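# Move the reel from the scanner glass onto the reel stack

## Task

Take the reel lying on the scanner's glass and set it flat on top of the stack of reels beside the glass, on the robot's left side, keeping the same face up. It only counts if the reel stays there without the robot holding it, and nothing the robot is touching at the end may sag or sink once left alone.

## Robot and tools

ROBOT. Two arms, left_arm and right_arm, each with a parallel gripper. The names are only labels; left_arm sits on the +y side. All printed poses share one scene frame: origin on the table top midway between the arms, +x out over the table, +z up. Each gripper's fingers point along its own +z and close along its own y. end_effector_position is the point between the pads when closed. Closed fingertips reach about 19 mm past it, open ones about 6 mm, and closing pushes the tips about 13 mm further out, so keep that clearance above surfaces. Printed hand positions can be off, more so at long reach.

THE ROW. Every motion command uses one row of 16 numbers, each in [-1, 1], covering both arms even if one is idle: left dx, dy, dz, rx, ry, rz, left gripper position, left gripper speed, then the same eight for the right arm. dx..rz are an offset, not a pose: they are expressed in that gripper's own axes and measured from the gripper's measured pose at the start of the action (for the first action of a call, the pose in the last result for this scene). Every row of an action is measured from that same start, not from the row before. Scale: 1.0 = 0.6 m for dx, dy, dz and 180 degrees for rx, ry, rz, which together form one rotation vector. Gripper position is absolute: +1 fully open (85 mm), 0 about 41 mm, pads touch near -0.8, -1 closes until blocked. Gripper speed maps roughly to 20 mm/s at -1, 85 at 0, 150 at +1. A zero in position or speed is a real command; to leave a gripper alone, resend its previous two numbers.

execute_actions(actions): a list of actions run in sequence. Each action is a table of up to 15 rows, one row per control step of 1/30 s; a short table repeats its final row to fill 15 steps. An empty list just returns the current state and images. Per step the commanded pose is clipped to within 70 mm and 16 degrees of the measured pose, then reached by damped inverse kinematics (position wins over orientation). After an action the arm continues at most to its last clipped pose, so large offsets need further actions.

move(target, speed, blocking): target is one 16-number row as above, offsets from the pose in the latest result that shows one. Each gripper follows a straight path toward its target; both paths finish together, lasting 0.5 to 10 s (cut off at 10 s). speed is the top path speed in m/s, 0.002 to 0.5, default 0.25; rotation is capped at twice that in rad/s. Finger numbers are sent at the start. Paths ignore obstacles and the other arm; grippers lag, stray, and may overshoot speed near full stretch. Faster contact hits harder; a target further beyond a contact presses harder. blocking=false returns after 0.5 s while motion goes on; then execute_actions and move are refused until a result shows the end, so use wait(0) or stop.

wait(seconds): 0 to 10 s, arms hold their last command; returns early if a running move ends. stop(): brakes a running move (needs room to brake; fingers continue). zoom_image(camera, region): enlarges a region [x0, y0, x1, y1] (max 504 by 504 px, origin top-left) of cam_high, cam_low, cam_left_wrist or cam_right_wrist, each 504x504. finished_scene(scene): ends the scene with that number, irreversibly, and reports success; sending a reply with no tool call also ends everything.

RESULTS. A state line gives each arm's end_effector_position (m) and end_effector_quat_wxyz, plus images. Hand target lines show where the controller is now driving each gripper. Action calls list step readings; HELD with an arm label means that arm's row was partly held back. A move adds a move: line with its ending (done, off_target, moving, held, fault) and limits: paced means the sent pose was clipped; held means a check blocked steps, after which the arm may jump faster than speed. Only one arm named means the other finished. pose unreachable means the clearance check altered or blocked that arm's command. position_measured_pct is about 50 - 50 x the finger position: 0 fully open; stopping short below 90 means something is held or blocking, about 90 or above means the pads met on nothing or a very thin item. Joint torques follow the Joint positions order, with per-arm offset, scale and noise.

GRIPPING. Grip with position -1 and keep sending it. Release by sending a position wider than the object. For a gentle grip, open, then close only slightly narrower than the object. Fingers stay put until the position number changes by 0.01 or more, but re-close on their own (not past the request) if the object yields or slips.

LIMITS AND HAZARDS. Joint ranges (rad): waist -69.115 to 69.115, shoulder -2.250 to 2.250, upper arm roll -69.115 to 69.115, elbow -2.580 to 2.580, forearm roll -69.115 to 69.115, wrist pitch -2.100 to 2.100, wrist roll -69.115 to 69.115. Load limits (N m): waist, shoulder, upper arm roll, elbow 48; forearm roll, wrist pitch, wrist roll 30.2, held weight included. Reaching one stops that arm for 10 s and drops the rest of the call. Holding loads heats motors: MOTOR HOT appears from 60 °C, and at 75 °C the arm sinks with an OVER-TEMPERATURE FAULT. The simulation runs on while you compose a reply, holding the last command. Random tugs may hit held or loose objects. Avoid dropping, slamming or hard-pressing anything, arm-on-arm contact, and pushing items off the table. For an arm that should stay still, send the offset back to its wanted pose in the first call, zeros afterwards, and its correct finger numbers.

Each tool is called after ">>>" as name(argument=value, ...), one argument or row to a line, values as JSON.

## Session

>>> execute_actions(
  actions=[],
)

Scene clock: 0.00 s.
left_arm: end_effector_position=(+0.4591, +0.3453, +0.2655) position_measured_pct=0.0 end_effector_quat_wxyz=(+0.416, +0.803, +0.397, -0.158) | right_arm: end_effector_position=(+0.5513, -0.2467, +0.2142) position_measured_pct=0.0 end_effector_quat_wxyz=(+0.673, +0.312, +0.601, +0.298)
Joint positions: left_arm=[-0.654  0.689  0.674  1.592  0.541  1.198 -1.154] | right_arm=[-0.001  1.154 -0.616  2.298 -0.208 -2.013  1.173]
Joint velocities: left_arm=[ 0.    -0.     0.    -0.    -0.001  0.001 -0.001] | right_arm=[ 0.001 -0.001  0.     0.001  0.001  0.     0.   ]
Joint torques (N m, as the joint torque sensors report them, + toward a larger angle): no reading
Hand target (left_arm): +0.459, +0.345, +0.265; +0.416, +0.803, +0.397, -0.158
Hand target (right_arm): +0.551, -0.247, +0.214; +0.673, +0.312, +0.601, +0.298

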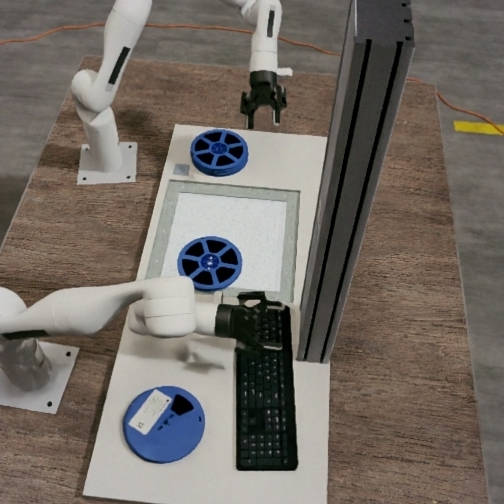

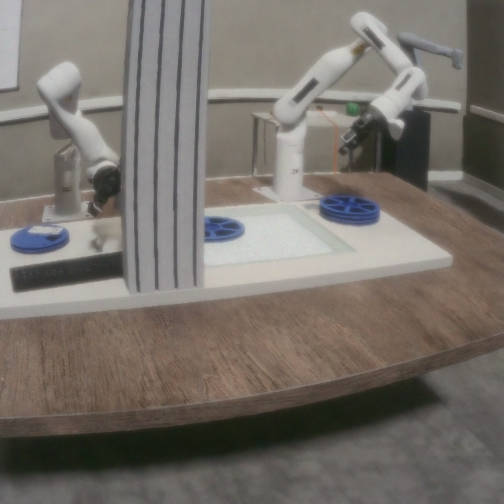

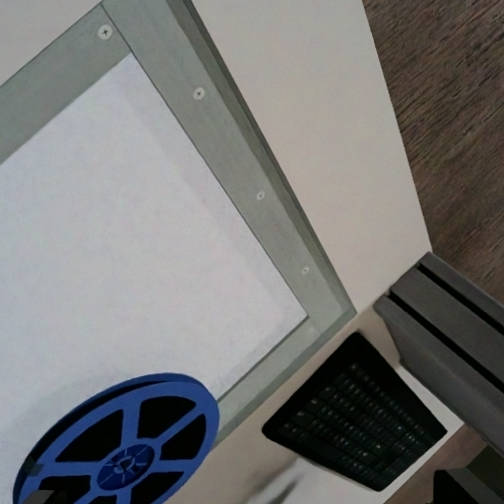

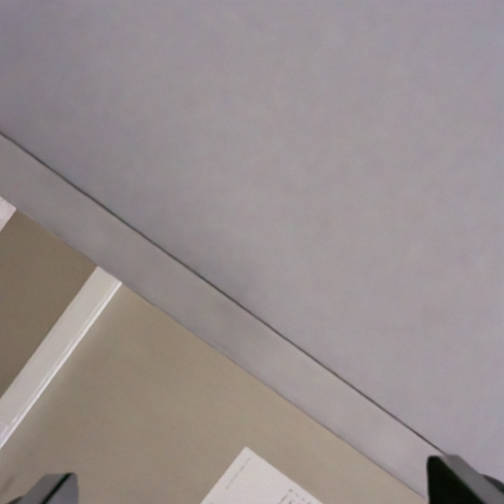

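>>> move(
  target=[-0.2235,-0.170,0.491,0.284,0.108,0.271,0.77,0, 0,0,0,0,0,0,1,0],
)

Scene clock: 4.90 s.
left_arm: end_effector_position=(+0.3179, +0.0798, +0.1104) position_measured_pct=11.5 end_effector_quat_wxyz=(-0.001, +1.000, +0.001, +0.002) | right_arm: end_effector_position=(+0.5513, -0.2467, +0.2142) position_measured_pct=0.0 end_effector_quat_wxyz=(+0.673, +0.312, +0.601, +0.298)
Joint positions: left_arm=[ 0.626  0.643  0.412  1.696 -0.325  0.87  -0.569] | right_arm=[-0.001  1.154 -0.616  2.298 -0.208 -2.013  1.173]
Joint velocities: left_arm=[ 0.003  0.001  0.002 -0.    -0.002 -0.001  0.001] | right_arm=[-0.    -0.     0.    -0.001  0.001  0.    -0.   ]
Joint torques (N m, as the joint torque sensors report them, + toward a larger angle): left_arm=[ -0.5  -17.84   2.66  -6.76   0.13  -0.41  -0.15] | right_arm=[  0.32 -17.3   -3.81  -0.48   1.09  -2.45   0.16]
Hand target (left_arm): +0.318, +0.080, +0.110; -0.001, +1.000, +0.001, +0.002
Hand target (right_arm): +0.551, -0.247, +0.214; +0.673, +0.312, +0.601, +0.298
Off the commanded pose (left_arm): 0.001 m, 0 deg.
Off the commanded pose (right_arm): 0.000 m, 0 deg.
move: done

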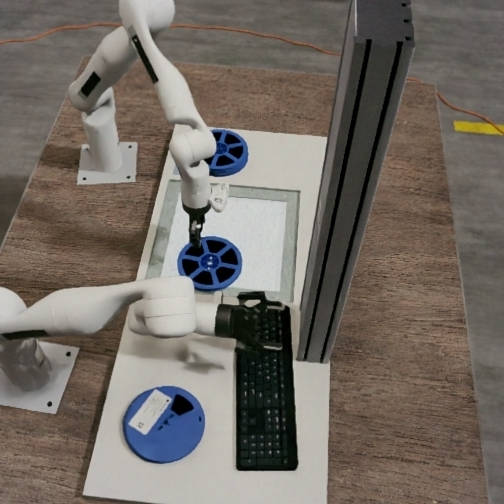

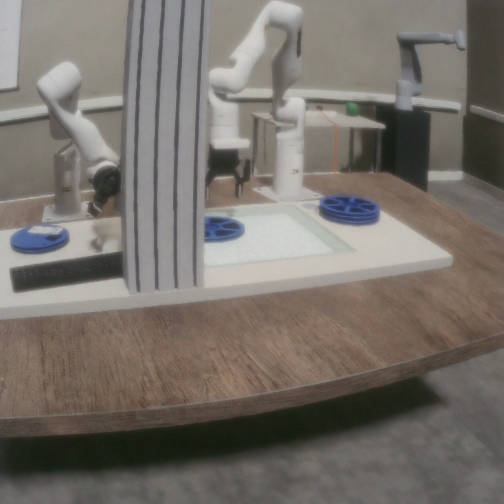

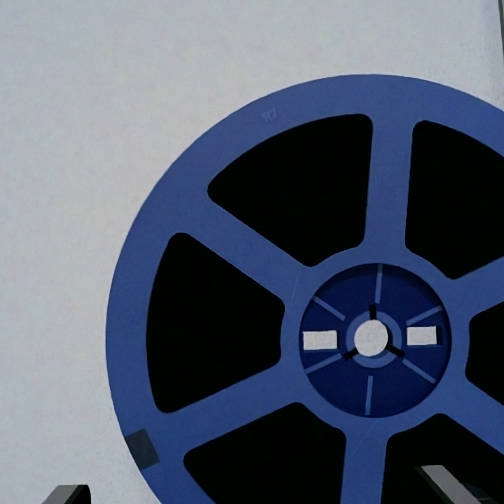

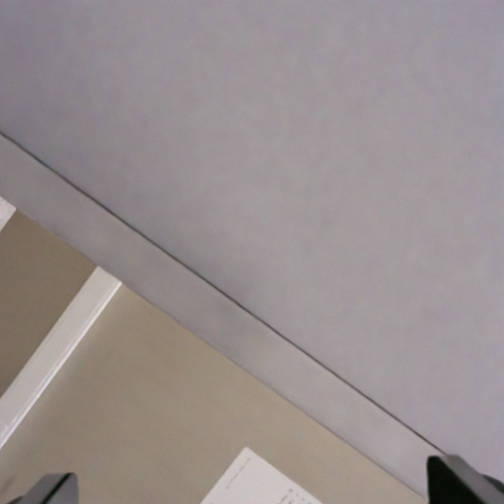

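>>> move(
  target=[0.029,-0.0243,0.087,0,0,0.044,0.77,0, 0,0,0,0,0,0,1,0],
  speed=0.1,
)

Scene clock: 7.10 s.
left_arm: end_effector_position=(+0.3357, +0.0944, +0.0585) position_measured_pct=11.5 end_effector_quat_wxyz=(-0.002, +0.998, -0.068, +0.002) | right_arm: end_effector_position=(+0.5513, -0.2467, +0.2143) position_measured_pct=0.0 end_effector_quat_wxyz=(+0.673, +0.312, +0.601, +0.298)
Joint positions: left_arm=[ 0.586  0.741  0.405  1.729 -0.406  0.755 -0.688] | right_arm=[-0.001  1.154 -0.616  2.298 -0.208 -2.013  1.173]
Joint velocities: left_arm=[-0.001  0.005 -0.    -0.     0.001 -0.001 -0.001] | right_arm=[ 0.     0.002 -0.     0.001 -0.001 -0.     0.   ]
Joint torques (N m, as the joint torque sensors report them, + toward a larger angle): left_arm=[ -0.65 -17.77   2.67  -5.82   0.21  -0.39  -0.24] | right_arm=[ -0.2  -17.52  -3.47  -0.89   1.16  -2.38   0.35]
Hand target (left_arm): +0.336, +0.094, +0.058; -0.002, +0.998, -0.068, +0.002
Hand target (right_arm): +0.551, -0.247, +0.214; +0.673, +0.312, +0.601, +0.298
Off the commanded pose (left_arm): 0.000 m, 0 deg.
Off the commanded pose (right_arm): 0.000 m, 0 deg.
move: done

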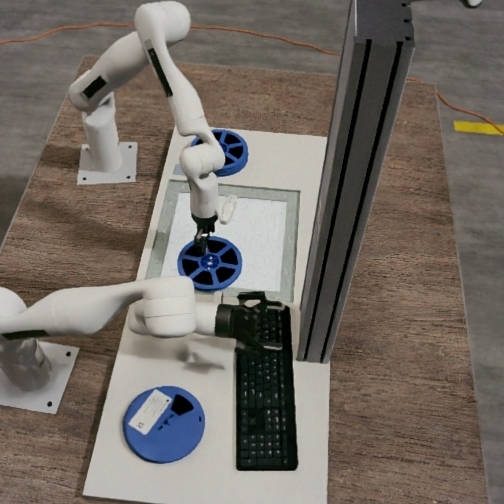

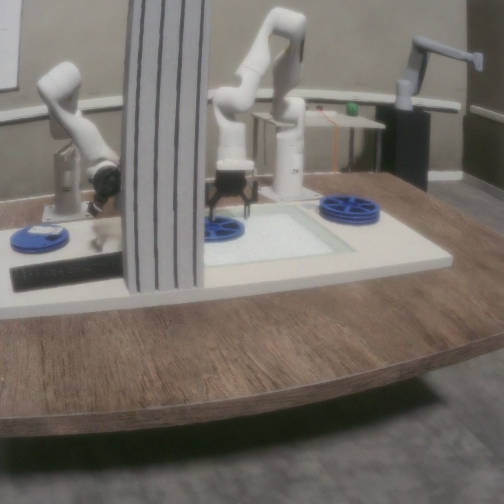

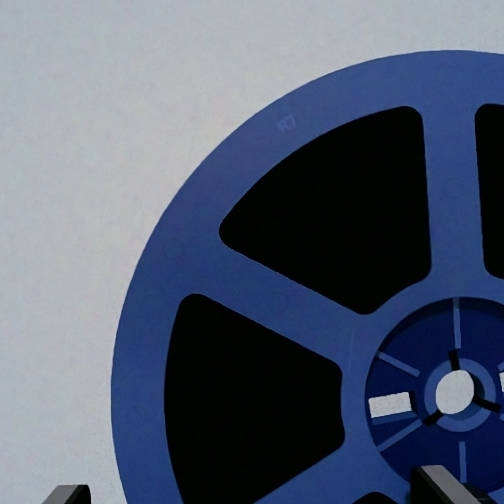

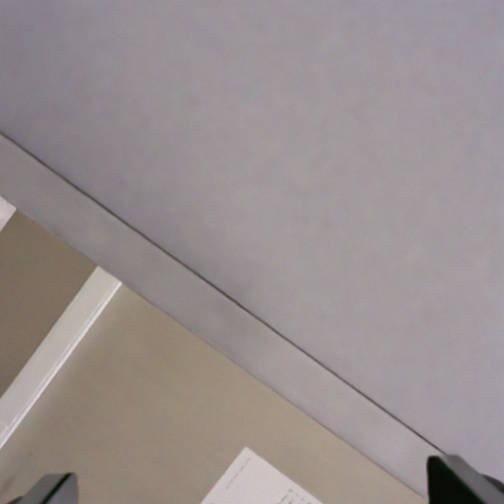

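>>> move(
  target=[0.0393,-0.0025,0,0,0,0,0.77,0, 0,0,0,0,0,0,1,0],
  speed=0.08,
)

>>> move(
  target=[0,0,0.02,0,0,0,0.77,0, 0,0,0,0,0,0,1,0],
  speed=0.012,
)

Scene clock: 9.07 s.
left_arm: end_effector_position=(+0.3592, +0.0924, +0.0588) position_measured_pct=11.5 end_effector_quat_wxyz=(-0.001, +0.998, -0.068, +0.002) | right_arm: end_effector_position=(+0.5513, -0.2467, +0.2143) position_measured_pct=0.0 end_effector_quat_wxyz=(+0.673, +0.312, +0.601, +0.298)
Joint positions: left_arm=[ 0.565  0.772  0.41   1.657 -0.406  0.796 -0.725] | right_arm=[-0.001  1.154 -0.616  2.298 -0.208 -2.013  1.173]
Joint velocities: left_arm=[-0.001  0.004 -0.    -0.001  0.002 -0.001 -0.001] | right_arm=[ 0.    -0.002  0.    -0.001  0.     0.     0.   ]
Joint torques (N m, as the joint torque sensors report them, + toward a larger angle): left_arm=[ -0.71 -18.92   3.04  -5.97   0.22  -0.35  -0.04] | right_arm=[  0.02 -17.58  -3.83  -0.43   1.17  -2.31   0.34]
Hand target (left_arm): +0.359, +0.093, +0.059; -0.002, +0.998, -0.068, +0.002
Hand target (right_arm): +0.551, -0.247, +0.214; +0.673, +0.312, +0.601, +0.298
Off the commanded pose (left_arm): 0.000 m, 0 deg.
Off the commanded pose (right_arm): 0.000 m, 0 deg.
move: done

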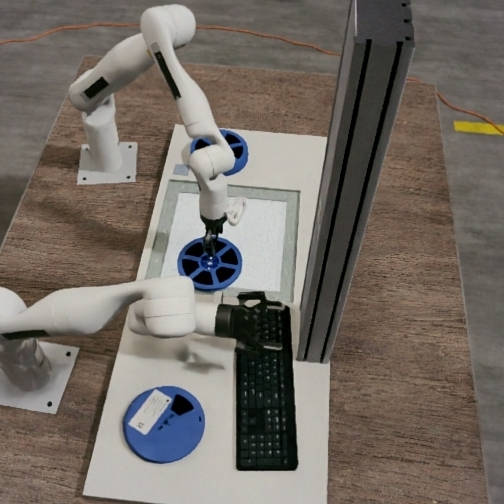

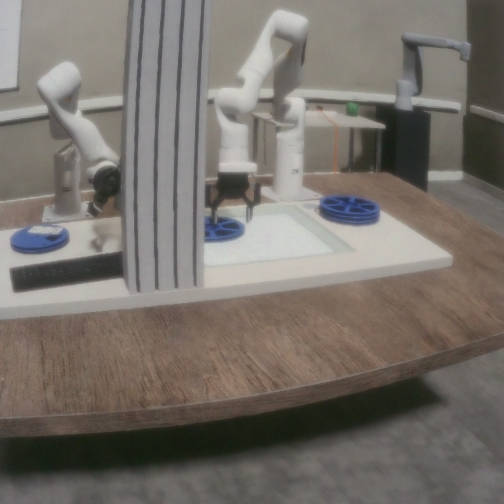

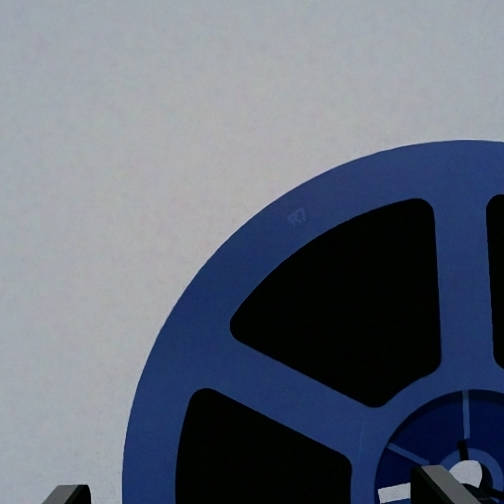

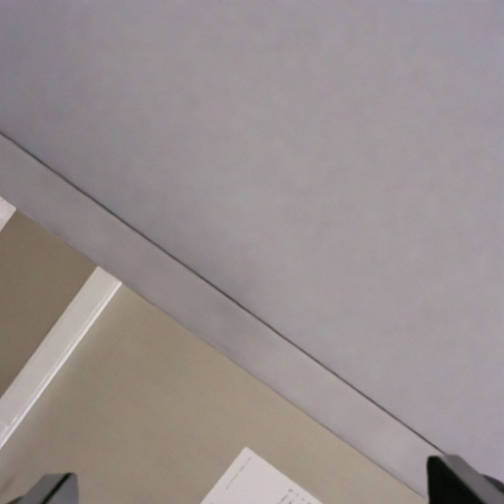

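Scene clock: 10.30 s.
left_arm: end_effector_position=(+0.3593, +0.0925, +0.0469) position_measured_pct=11.5 end_effector_quat_wxyz=(-0.001, +0.998, -0.068, +0.002) | right_arm: end_effector_position=(+0.5513, -0.2467, +0.2143) position_measured_pct=0.0 end_effector_quat_wxyz=(+0.673, +0.312, +0.601, +0.298)
Joint positions: left_arm=[ 0.571  0.792  0.399  1.664 -0.416  0.769 -0.717] | right_arm=[-0.001  1.154 -0.616  2.298 -0.208 -2.013  1.173]
Joint velocities: left_arm=[ 0.001 -0.     0.001 -0.    -0.001 -0.001 -0.   ] | right_arm=[ 0.     0.    -0.001  0.001  0.002  0.     0.   ]
Joint torques (N m, as the joint torque sensors report them, + toward a larger angle): left_arm=[ -0.36 -19.21   2.75  -5.79   0.24  -0.34  -0.1 ] | right_arm=[  0.23 -17.29  -3.87  -0.69   1.13  -2.59   0.27]
Hand target (left_arm): +0.359, +0.092, +0.047; -0.002, +0.998, -0.068, +0.002
Hand target (right_arm): +0.551, -0.247, +0.214; +0.673, +0.312, +0.601, +0.298
Off the commanded pose (left_arm): 0.000 m, 0 deg.
Off the commanded pose (right_arm): 0.000 m, 0 deg.
move: done

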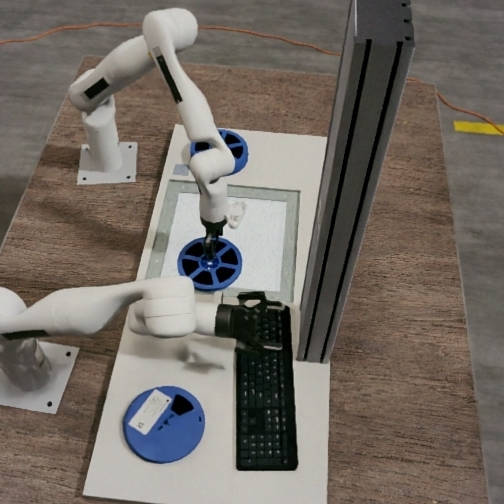

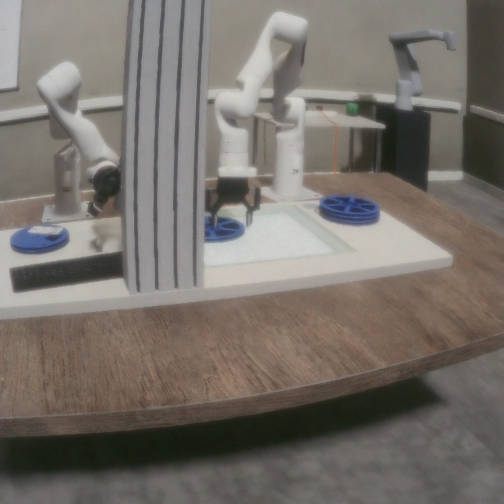

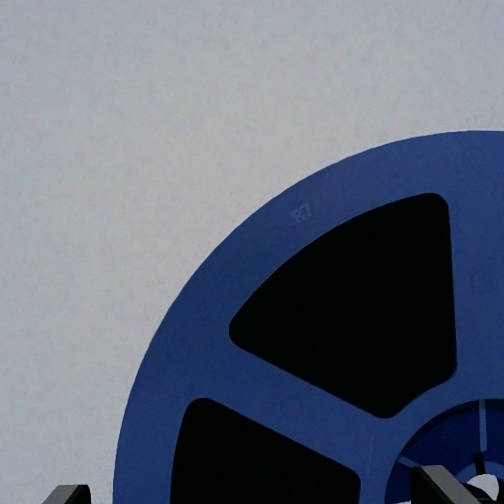

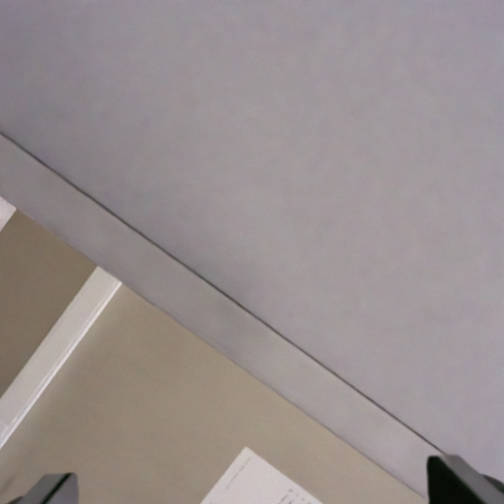

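>>> move(
  target=[0,0,0,0,0,0,0.3,-1, 0,0,0,0,0,0,1,0],
)

Scene clock: 12.07 s.
left_arm: end_effector_position=(+0.3598, +0.0921, +0.0508) position_measured_pct=30.2 end_effector_quat_wxyz=(-0.001, +0.998, -0.069, +0.004) | right_arm: end_effector_position=(+0.5513, -0.2467, +0.2143) position_measured_pct=0.0 end_effector_quat_wxyz=(+0.673, +0.312, +0.601, +0.298)
Joint positions: left_arm=[ 0.571  0.783  0.4    1.664 -0.415  0.773 -0.718] | right_arm=[-0.001  1.154 -0.616  2.298 -0.208 -2.013  1.173]
Joint velocities: left_arm=[ 0.     0.001  0.001  0.     0.    -0.001 -0.001] | right_arm=[-0.    -0.    -0.    -0.     0.001  0.    -0.   ]
Joint torques (N m, as the joint torque sensors report them, + toward a larger angle): left_arm=[ -0.29 -13.09   1.62  -6.12  -0.1   -2.04  -0.01] | right_arm=[  0.   -17.3   -3.71  -0.46   1.03  -2.37   0.31]
Hand target (left_arm): +0.359, +0.093, +0.047; -0.001, +0.998, -0.068, +0.002
Hand target (right_arm): +0.551, -0.247, +0.214; +0.673, +0.312, +0.601, +0.298
Off the commanded pose (left_arm): 0.004 m, 0 deg.
Off the commanded pose (right_arm): 0.000 m, 0 deg.
move: off_target (left_arm)

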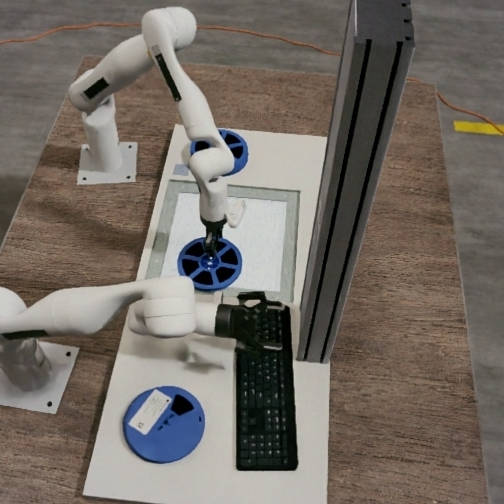

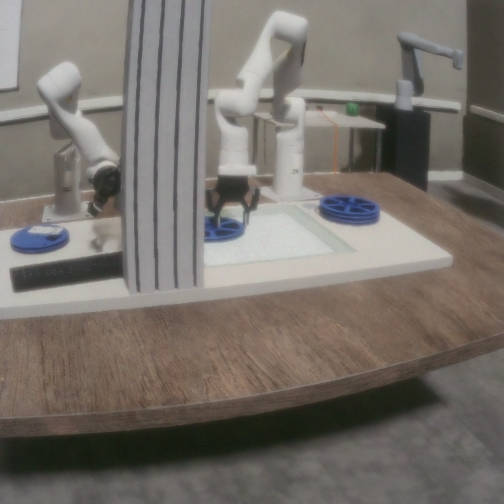

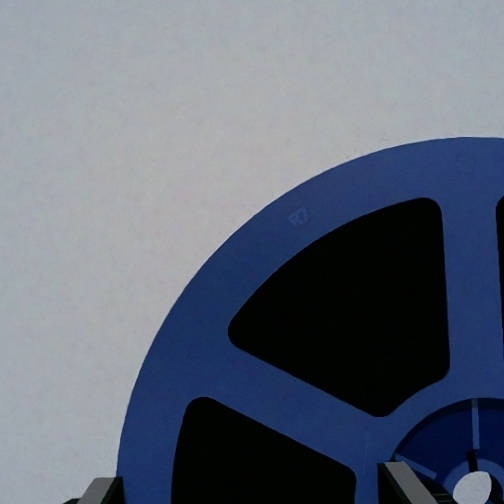

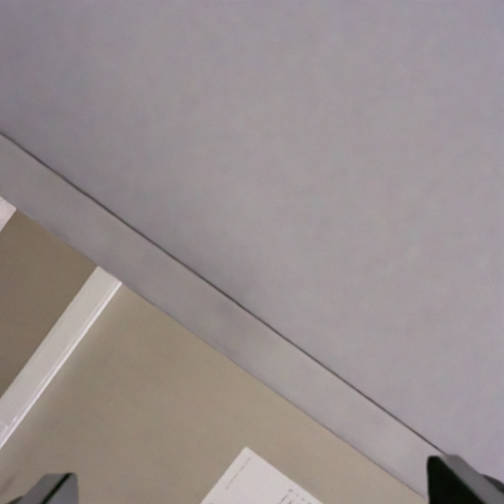

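>>> move(
  target=[0,0,-0.085,0,0,0,0.3,-1, 0,0,0,0,0,0,1,0],
  speed=0.1,
)

>>> zoom_image(
  camera="cam_low",
  region=[200, 170, 400, 270],
)

Scene clock: 13.63 s.
left_arm: end_effector_position=(+0.3591, +0.0920, +0.1017) position_measured_pct=30.2 end_effector_quat_wxyz=(-0.001, +0.998, -0.069, +0.004) | right_arm: end_effector_position=(+0.5513, -0.2467, +0.2143) position_measured_pct=0.0 end_effector_quat_wxyz=(+0.673, +0.312, +0.601, +0.298)
Joint positions: left_arm=[ 0.547  0.702  0.441  1.627 -0.371  0.891 -0.753] | right_arm=[-0.001  1.154 -0.616  2.298 -0.208 -2.013  1.173]
Joint velocities: left_arm=[-0.001 -0.004  0.001 -0.     0.001  0.001 -0.   ] | right_arm=[0.001 0.001 0.001 0.    0.    0.    0.   ]
Joint torques (N m, as the joint torque sensors report them, + toward a larger angle): left_arm=[ -0.58 -19.1    3.08  -6.98   0.26  -0.44  -0.19] | right_arm=[ -0.08 -17.52  -3.68  -0.66   1.18  -2.32   0.47]
Hand target (left_arm): +0.359, +0.092, +0.102; -0.001, +0.998, -0.069, +0.004
Hand target (right_arm): +0.551, -0.247, +0.214; +0.673, +0.312, +0.601, +0.298
Off the commanded pose (left_arm): 0.000 m, 0 deg.
Off the commanded pose (right_arm): 0.000 m, 0 deg.
move: done

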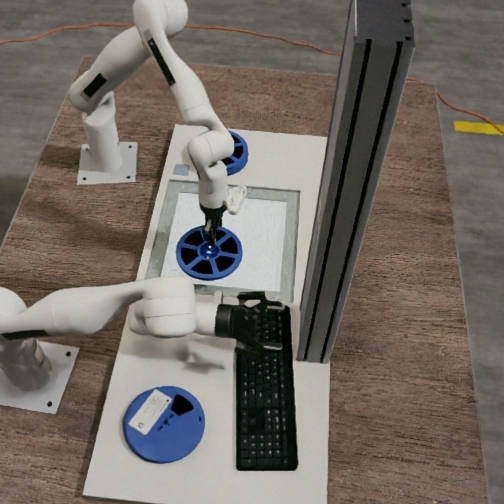

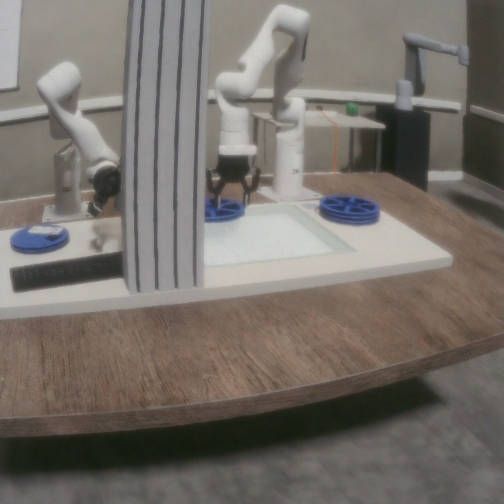

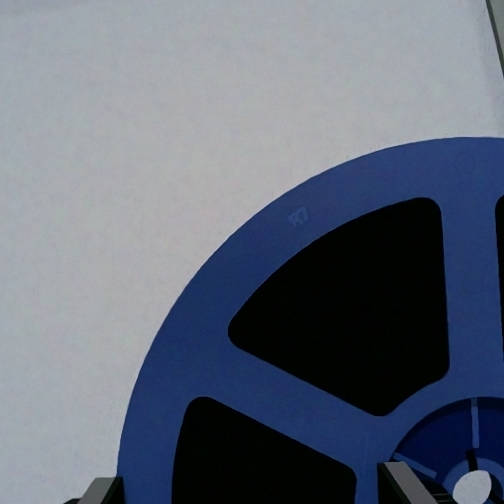

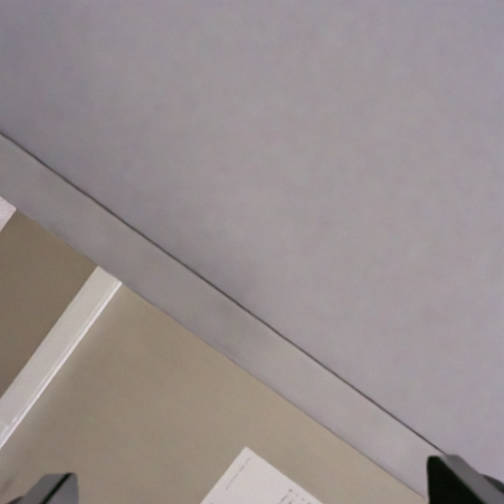

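Region (200, 170, 400, 270) of cam_low's 504x504 image, scaled by 2.520, with more detail than that image has.

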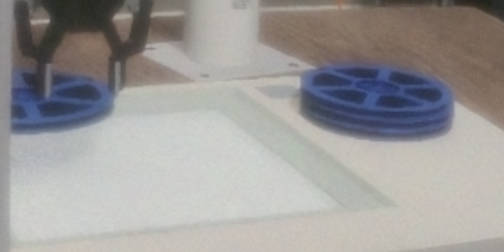

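Two-reel pile, same height as before.

>>> move(
  target=[-0.152,-0.665,0,0,0,0,0.3,-1, 0,0,0,0,0,0,1,0],
  speed=0.18,
)

>>> zoom_image(
  camera="cam_low",
  region=[295, 160, 400, 240],
)

>>> zoom_image(
  camera="cam_high",
  region=[165, 100, 275, 190],
)

Scene clock: 16.83 s.
left_arm: end_effector_position=(+0.3253, +0.4991, +0.1011) position_measured_pct=30.2 end_effector_quat_wxyz=(-0.001, +0.998, -0.069, +0.004) | right_arm: end_effector_position=(+0.5513, -0.2467, +0.2143) position_measured_pct=0.0 end_effector_quat_wxyz=(+0.673, +0.312, +0.601, +0.298)
Joint positions: left_arm=[-0.494  0.47   0.474  2.096 -0.35   0.643 -1.667] | right_arm=[-0.001  1.154 -0.616  2.298 -0.208 -2.013  1.173]
Joint velocities: left_arm=[-0.012 -0.001 -0.007 -0.     0.005 -0.002 -0.007] | right_arm=[ 0.     0.    -0.    -0.     0.001 -0.    -0.   ]
Joint torques (N m, as the joint torque sensors report them, + toward a larger angle): left_arm=[ -0.54 -13.     1.48  -5.46   0.22  -0.48  -0.38] | right_arm=[  0.16 -17.4   -3.65  -0.55   1.28  -2.48   0.48]
Hand target (left_arm): +0.325, +0.500, +0.101; -0.001, +0.998, -0.068, +0.003
Hand target (right_arm): +0.551, -0.247, +0.214; +0.673, +0.312, +0.601, +0.298
Off the commanded pose (left_arm): 0.002 m, 0 deg.
Off the commanded pose (right_arm): 0.000 m, 0 deg.
move: done

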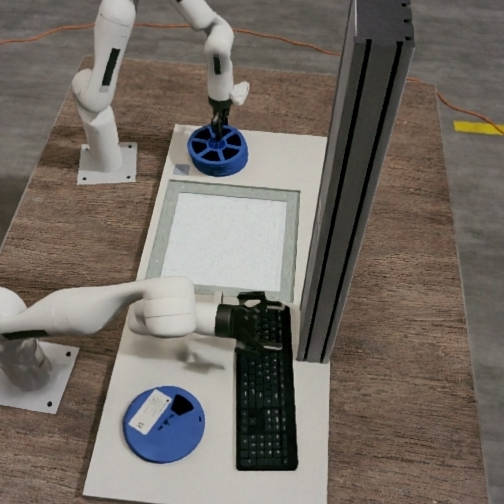

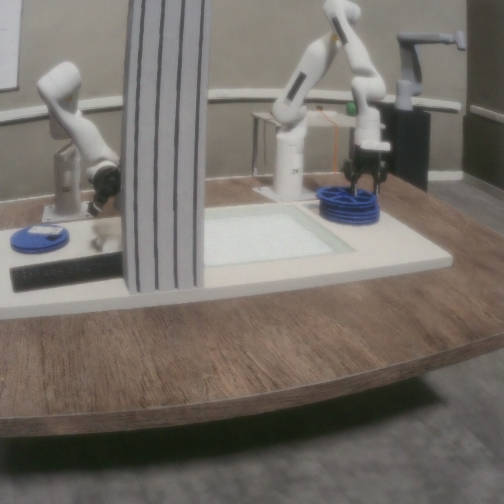

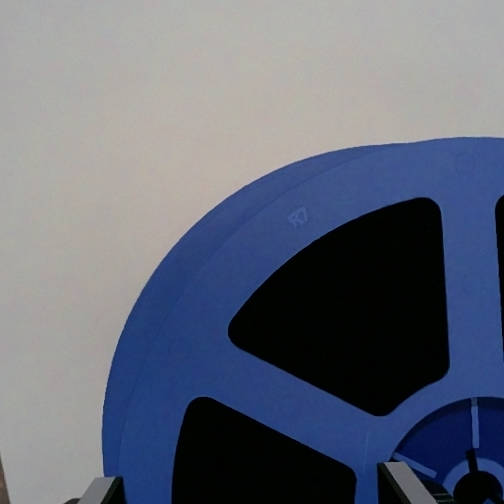

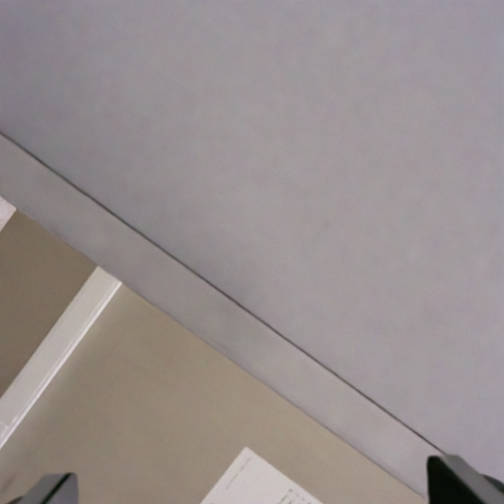

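Region (295, 160, 400, 240) of cam_low's 504x504 image, scaled by 4.800, with more detail than that image has; it fills the top 384 rows of this view, and the rest is white.

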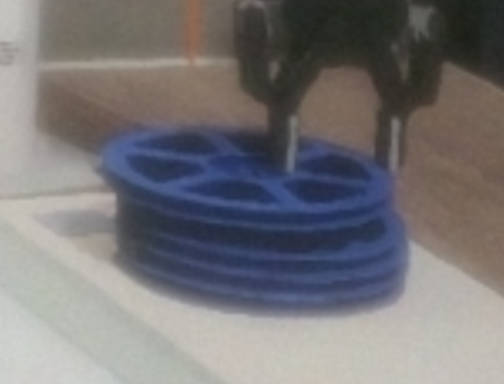

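Region (165, 100, 275, 190) of cam_high's 504x504 image, scaled by 4.582, with more detail than that image has; it fills the top 412 rows of this view, and the rest is white.

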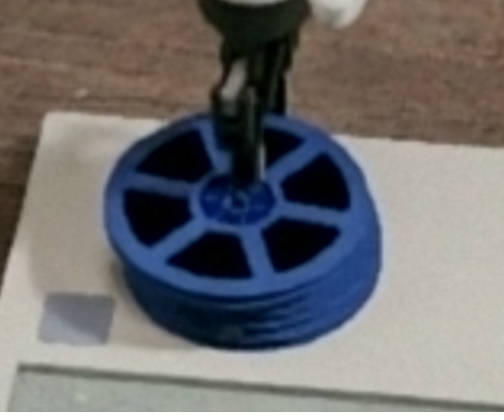

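>>> move(
  target=[0.0078,-0.0162,0.02,0,0,0,0.3,-1, 0,0,0,0,0,0,1,0],
  speed=0.03,
)

>>> zoom_image(
  camera="cam_low",
  region=[295, 160, 400, 240],
)

>>> zoom_image(
  camera="cam_high",
  region=[165, 100, 275, 190],
)

Scene clock: 18.70 s.
left_arm: end_effector_position=(+0.3315, +0.5082, +0.0894) position_measured_pct=30.2 end_effector_quat_wxyz=(-0.001, +0.998, -0.069, +0.004) | right_arm: end_effector_position=(+0.5513, -0.2467, +0.2143) position_measured_pct=0.0 end_effector_quat_wxyz=(+0.673, +0.312, +0.601, +0.298)
Joint positions: left_arm=[-0.492  0.508  0.453  2.082 -0.374  0.62  -1.667] | right_arm=[-0.001  1.154 -0.616  2.298 -0.208 -2.013  1.173]
Joint velocities: left_arm=[ 0.001  0.005  0.    -0.     0.001  0.001 -0.   ] | right_arm=[-0.     0.001  0.    -0.    -0.001 -0.     0.   ]
Joint torques (N m, as the joint torque sensors report them, + toward a larger angle): left_arm=[ -0.63 -13.87   2.09  -5.14   0.32  -0.4   -0.15] | right_arm=[  0.   -17.31  -3.67  -0.9    1.18  -2.49   0.21]
Hand target (left_arm): +0.331, +0.508, +0.089; -0.001, +0.998, -0.069, +0.004
Hand target (right_arm): +0.551, -0.247, +0.214; +0.673, +0.312, +0.601, +0.298
Off the commanded pose (left_arm): 0.000 m, 0 deg.
Off the commanded pose (right_arm): 0.000 m, 0 deg.
move: done

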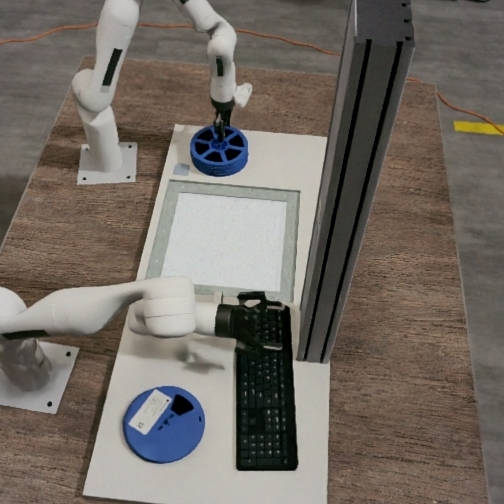

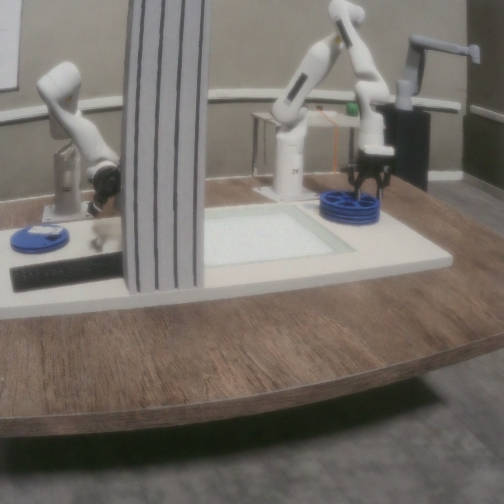

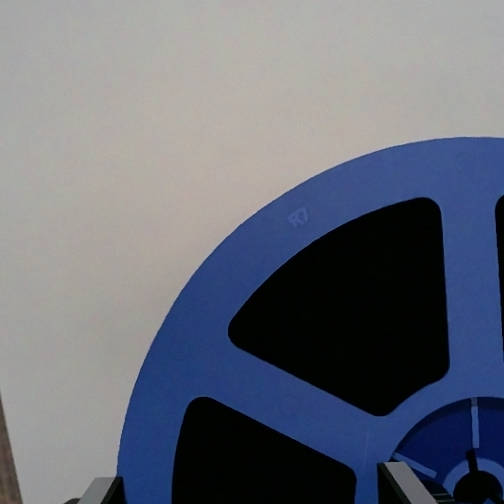

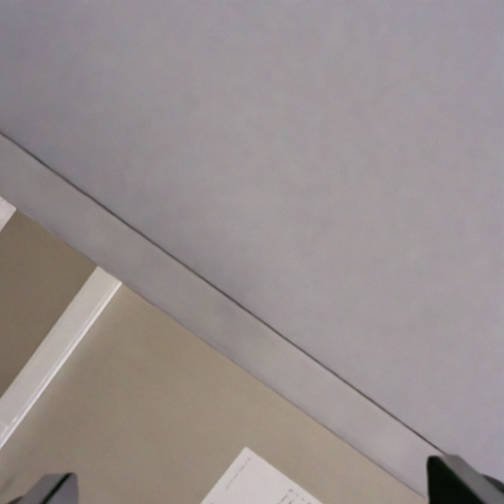

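Region (295, 160, 400, 240) of cam_low's 504x504 image, scaled by 4.800, with more detail than that image has; it fills the top 384 rows of this view, and the rest is white.

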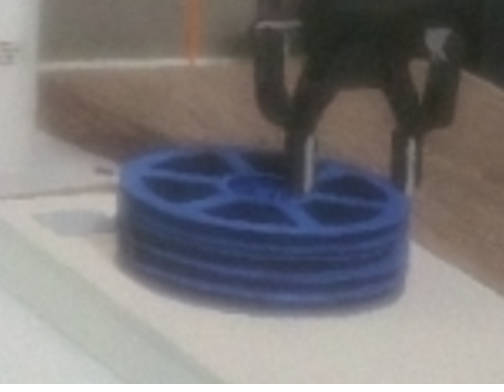

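Region (165, 100, 275, 190) of cam_high's 504x504 image, scaled by 4.582, with more detail than that image has; it fills the top 412 rows of this view, and the rest is white.

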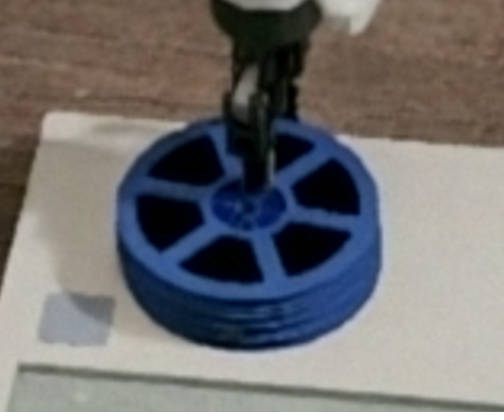

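>>> move(
  target=[0,0,0.0085,0,0,0,0.3,-1, 0,0,0,0,0,0,1,0],
  speed=0.007,
)

Scene clock: 20.00 s.
left_arm: end_effector_position=(+0.3315, +0.5082, +0.0850) position_measured_pct=30.2 end_effector_quat_wxyz=(-0.001, +0.998, -0.069, +0.004) | right_arm: end_effector_position=(+0.5513, -0.2467, +0.2143) position_measured_pct=0.0 end_effector_quat_wxyz=(+0.673, +0.312, +0.601, +0.298)
Joint positions: left_arm=[-0.484  0.517  0.444  2.087 -0.383  0.606 -1.66 ] | right_arm=[-0.001  1.154 -0.616  2.298 -0.208 -2.013  1.173]
Joint velocities: left_arm=[ 0.     0.001  0.     0.    -0.    -0.    -0.   ] | right_arm=[ 0.001 -0.001 -0.001  0.    -0.001  0.    -0.   ]
Joint torques (N m, as the joint torque sensors report them, + toward a larger angle): left_arm=[ -0.45 -12.11   1.4   -4.82  -0.01  -1.06  -0.08] | right_arm=[  0.17 -17.29  -3.76  -0.71   1.24  -2.6    0.26]
Hand target (left_arm): +0.331, +0.508, +0.084; -0.001, +0.998, -0.069, +0.004
Hand target (right_arm): +0.551, -0.247, +0.214; +0.673, +0.312, +0.601, +0.298
Off the commanded pose (left_arm): 0.001 m, 0 deg.
Off the commanded pose (right_arm): 0.000 m, 0 deg.
move: done

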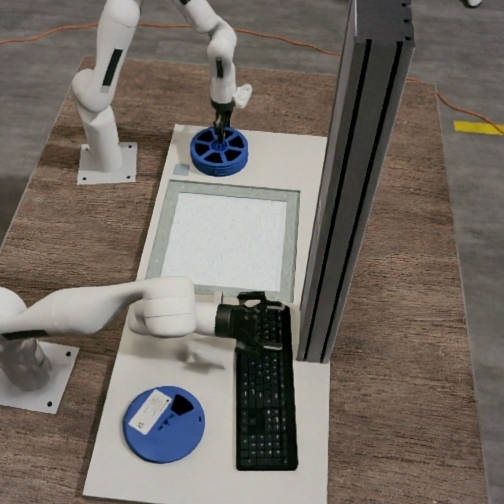

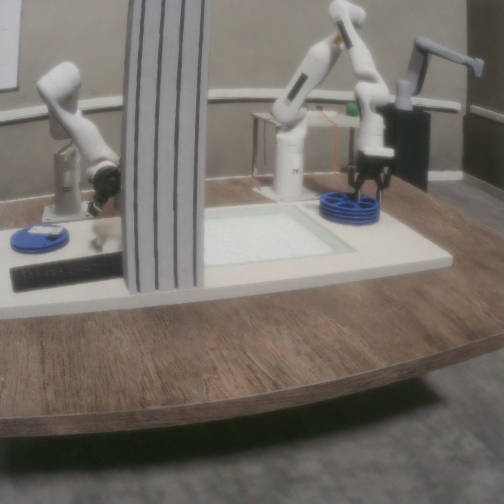

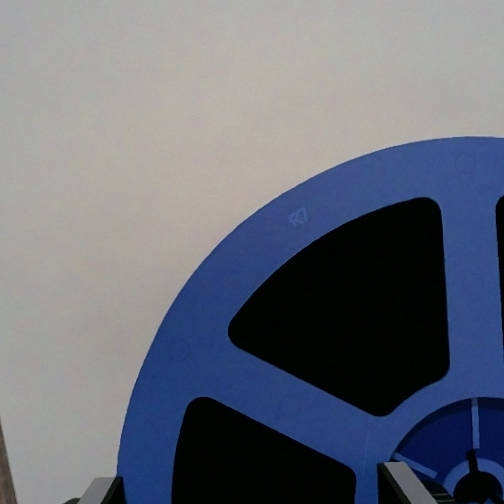

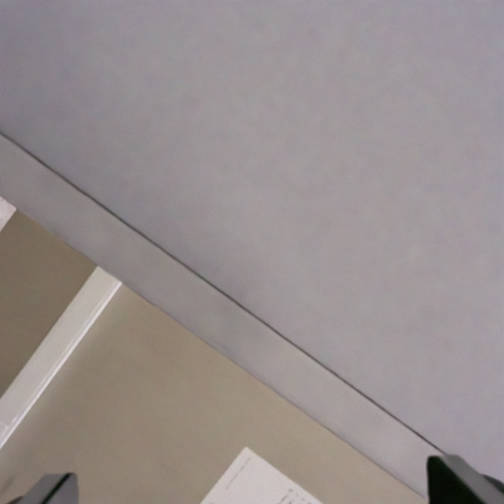

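>>> move(
  target=[0,0,0,0,0,0,0.75,-0.5, 0,0,0,0,0,0,1,0],
)

>>> move(
  target=[0,0,-0.08,0,0,0,0.75,-0.5, 0,0,0,0,0,0,1,0],
  speed=0.1,
)

>>> zoom_image(
  camera="cam_low",
  region=[295, 160, 400, 240],
)

Scene clock: 21.23 s.
left_arm: end_effector_position=(+0.3315, +0.5082, +0.0850) position_measured_pct=12.7 end_effector_quat_wxyz=(-0.001, +0.998, -0.069, +0.004) | right_arm: end_effector_position=(+0.5513, -0.2467, +0.2143) position_measured_pct=0.0 end_effector_quat_wxyz=(+0.673, +0.312, +0.601, +0.298)
Joint positions: left_arm=[-0.484  0.517  0.444  2.087 -0.382  0.606 -1.66 ] | right_arm=[-0.001  1.154 -0.616  2.298 -0.208 -2.013  1.173]
Joint velocities: left_arm=[ 0.    -0.002  0.     0.    -0.001 -0.001  0.   ] | right_arm=[ 0.     0.002 -0.003 -0.    -0.     0.    -0.   ]
Joint torques (N m, as the joint torque sensors report them, + toward a larger angle): left_arm=[ -0.48 -13.65   1.87  -4.89   0.17  -0.46  -0.11] | right_arm=[  0.41 -17.44  -3.6   -0.51   1.1   -2.31   0.35]
Hand target (left_arm): +0.331, +0.508, +0.085; -0.001, +0.998, -0.069, +0.004
Hand target (right_arm): +0.551, -0.247, +0.214; +0.673, +0.312, +0.601, +0.298
Off the commanded pose (left_arm): 0.000 m, 0 deg.
Off the commanded pose (right_arm): 0.000 m, 0 deg.
move: done

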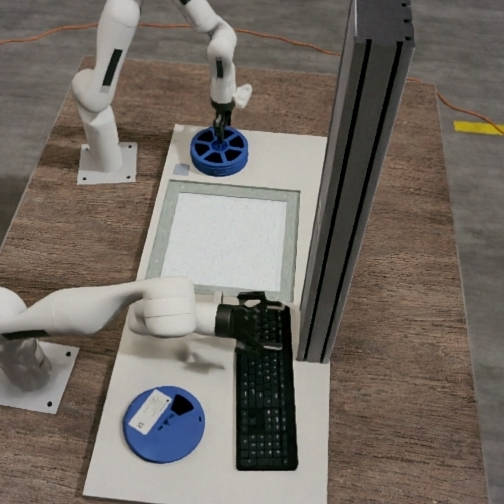

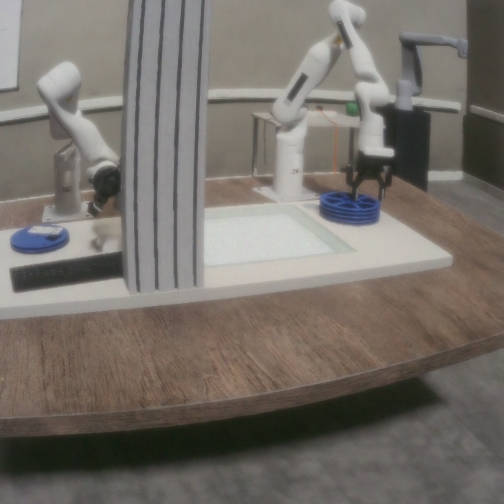

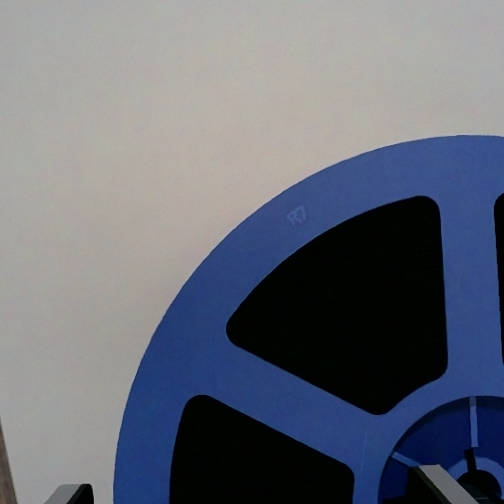

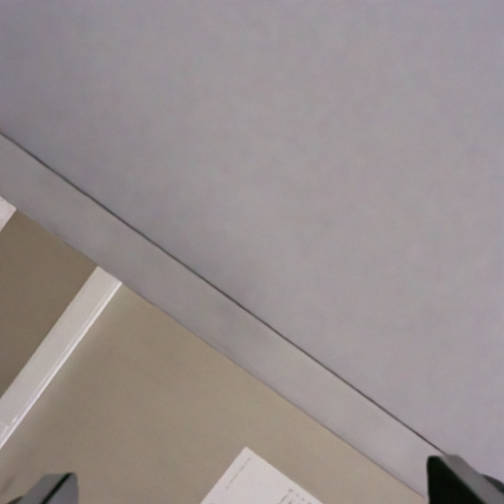

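Scene clock: 22.03 s.
left_arm: end_effector_position=(+0.3310, +0.5077, +0.1328) position_measured_pct=12.7 end_effector_quat_wxyz=(-0.001, +0.998, -0.069, +0.004) | right_arm: end_effector_position=(+0.5513, -0.2467, +0.2143) position_measured_pct=0.0 end_effector_quat_wxyz=(+0.673, +0.312, +0.601, +0.298)
Joint positions: left_arm=[-0.546  0.418  0.515  2.035 -0.296  0.752 -1.736] | right_arm=[-0.001  1.154 -0.616  2.298 -0.208 -2.013  1.173]
Joint velocities: left_arm=[-0.004 -0.007 -0.002 -0.001  0.001 -0.    -0.001] | right_arm=[ 0.     0.001  0.     0.    -0.     0.     0.   ]
Joint torques (N m, as the joint torque sensors report them, + toward a larger angle): left_arm=[ -0.47 -12.55   1.95  -5.88   0.11  -0.33  -0.14] | right_arm=[ -0.11 -17.09  -3.79  -0.55   1.15  -2.57   0.7 ]
Hand target (left_arm): +0.331, +0.508, +0.133; -0.001, +0.998, -0.069, +0.004
Hand target (right_arm): +0.551, -0.247, +0.214; +0.673, +0.312, +0.601, +0.298
Off the commanded pose (left_arm): 0.000 m, 0 deg.
Off the commanded pose (right_arm): 0.000 m, 0 deg.
move: done

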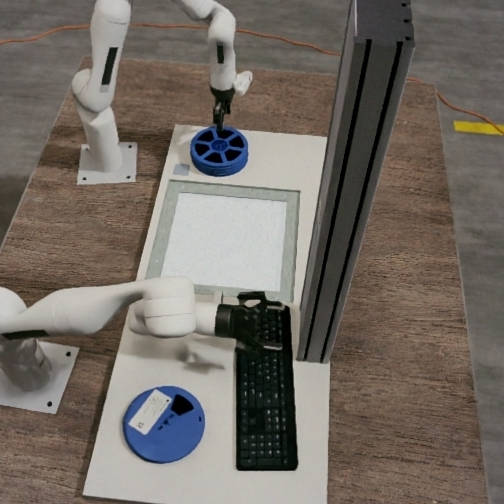

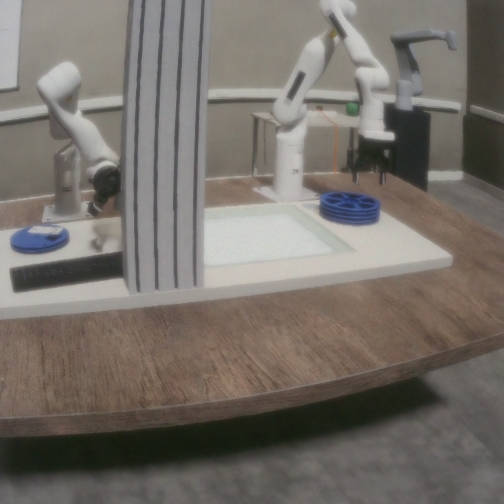

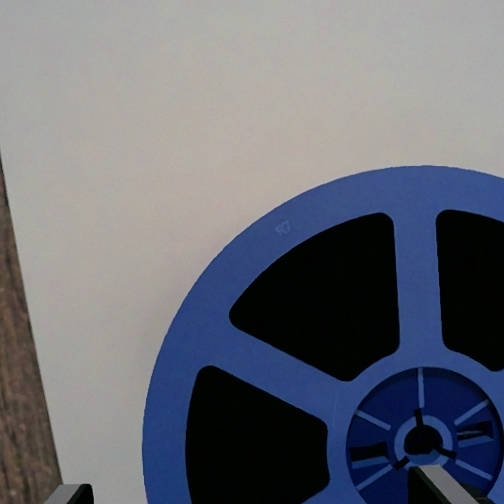

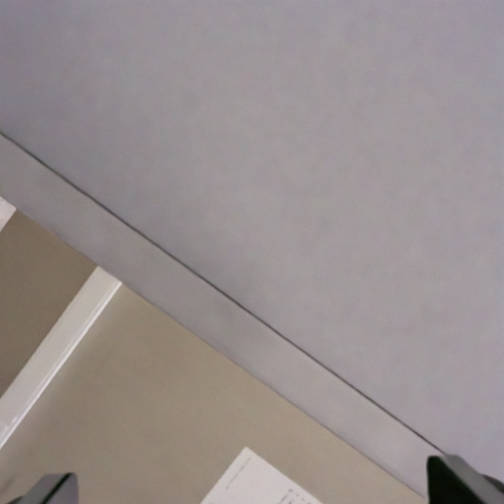

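Region (295, 160, 400, 240) of cam_low's 504x504 image, scaled by 4.800, with more detail than that image has; it fills the top 384 rows of this view, and the rest is white.

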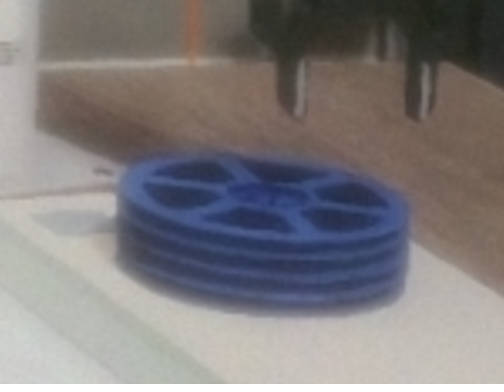

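>>> finished_scene(
  scene=2,
)

The scene is finished: the task was done.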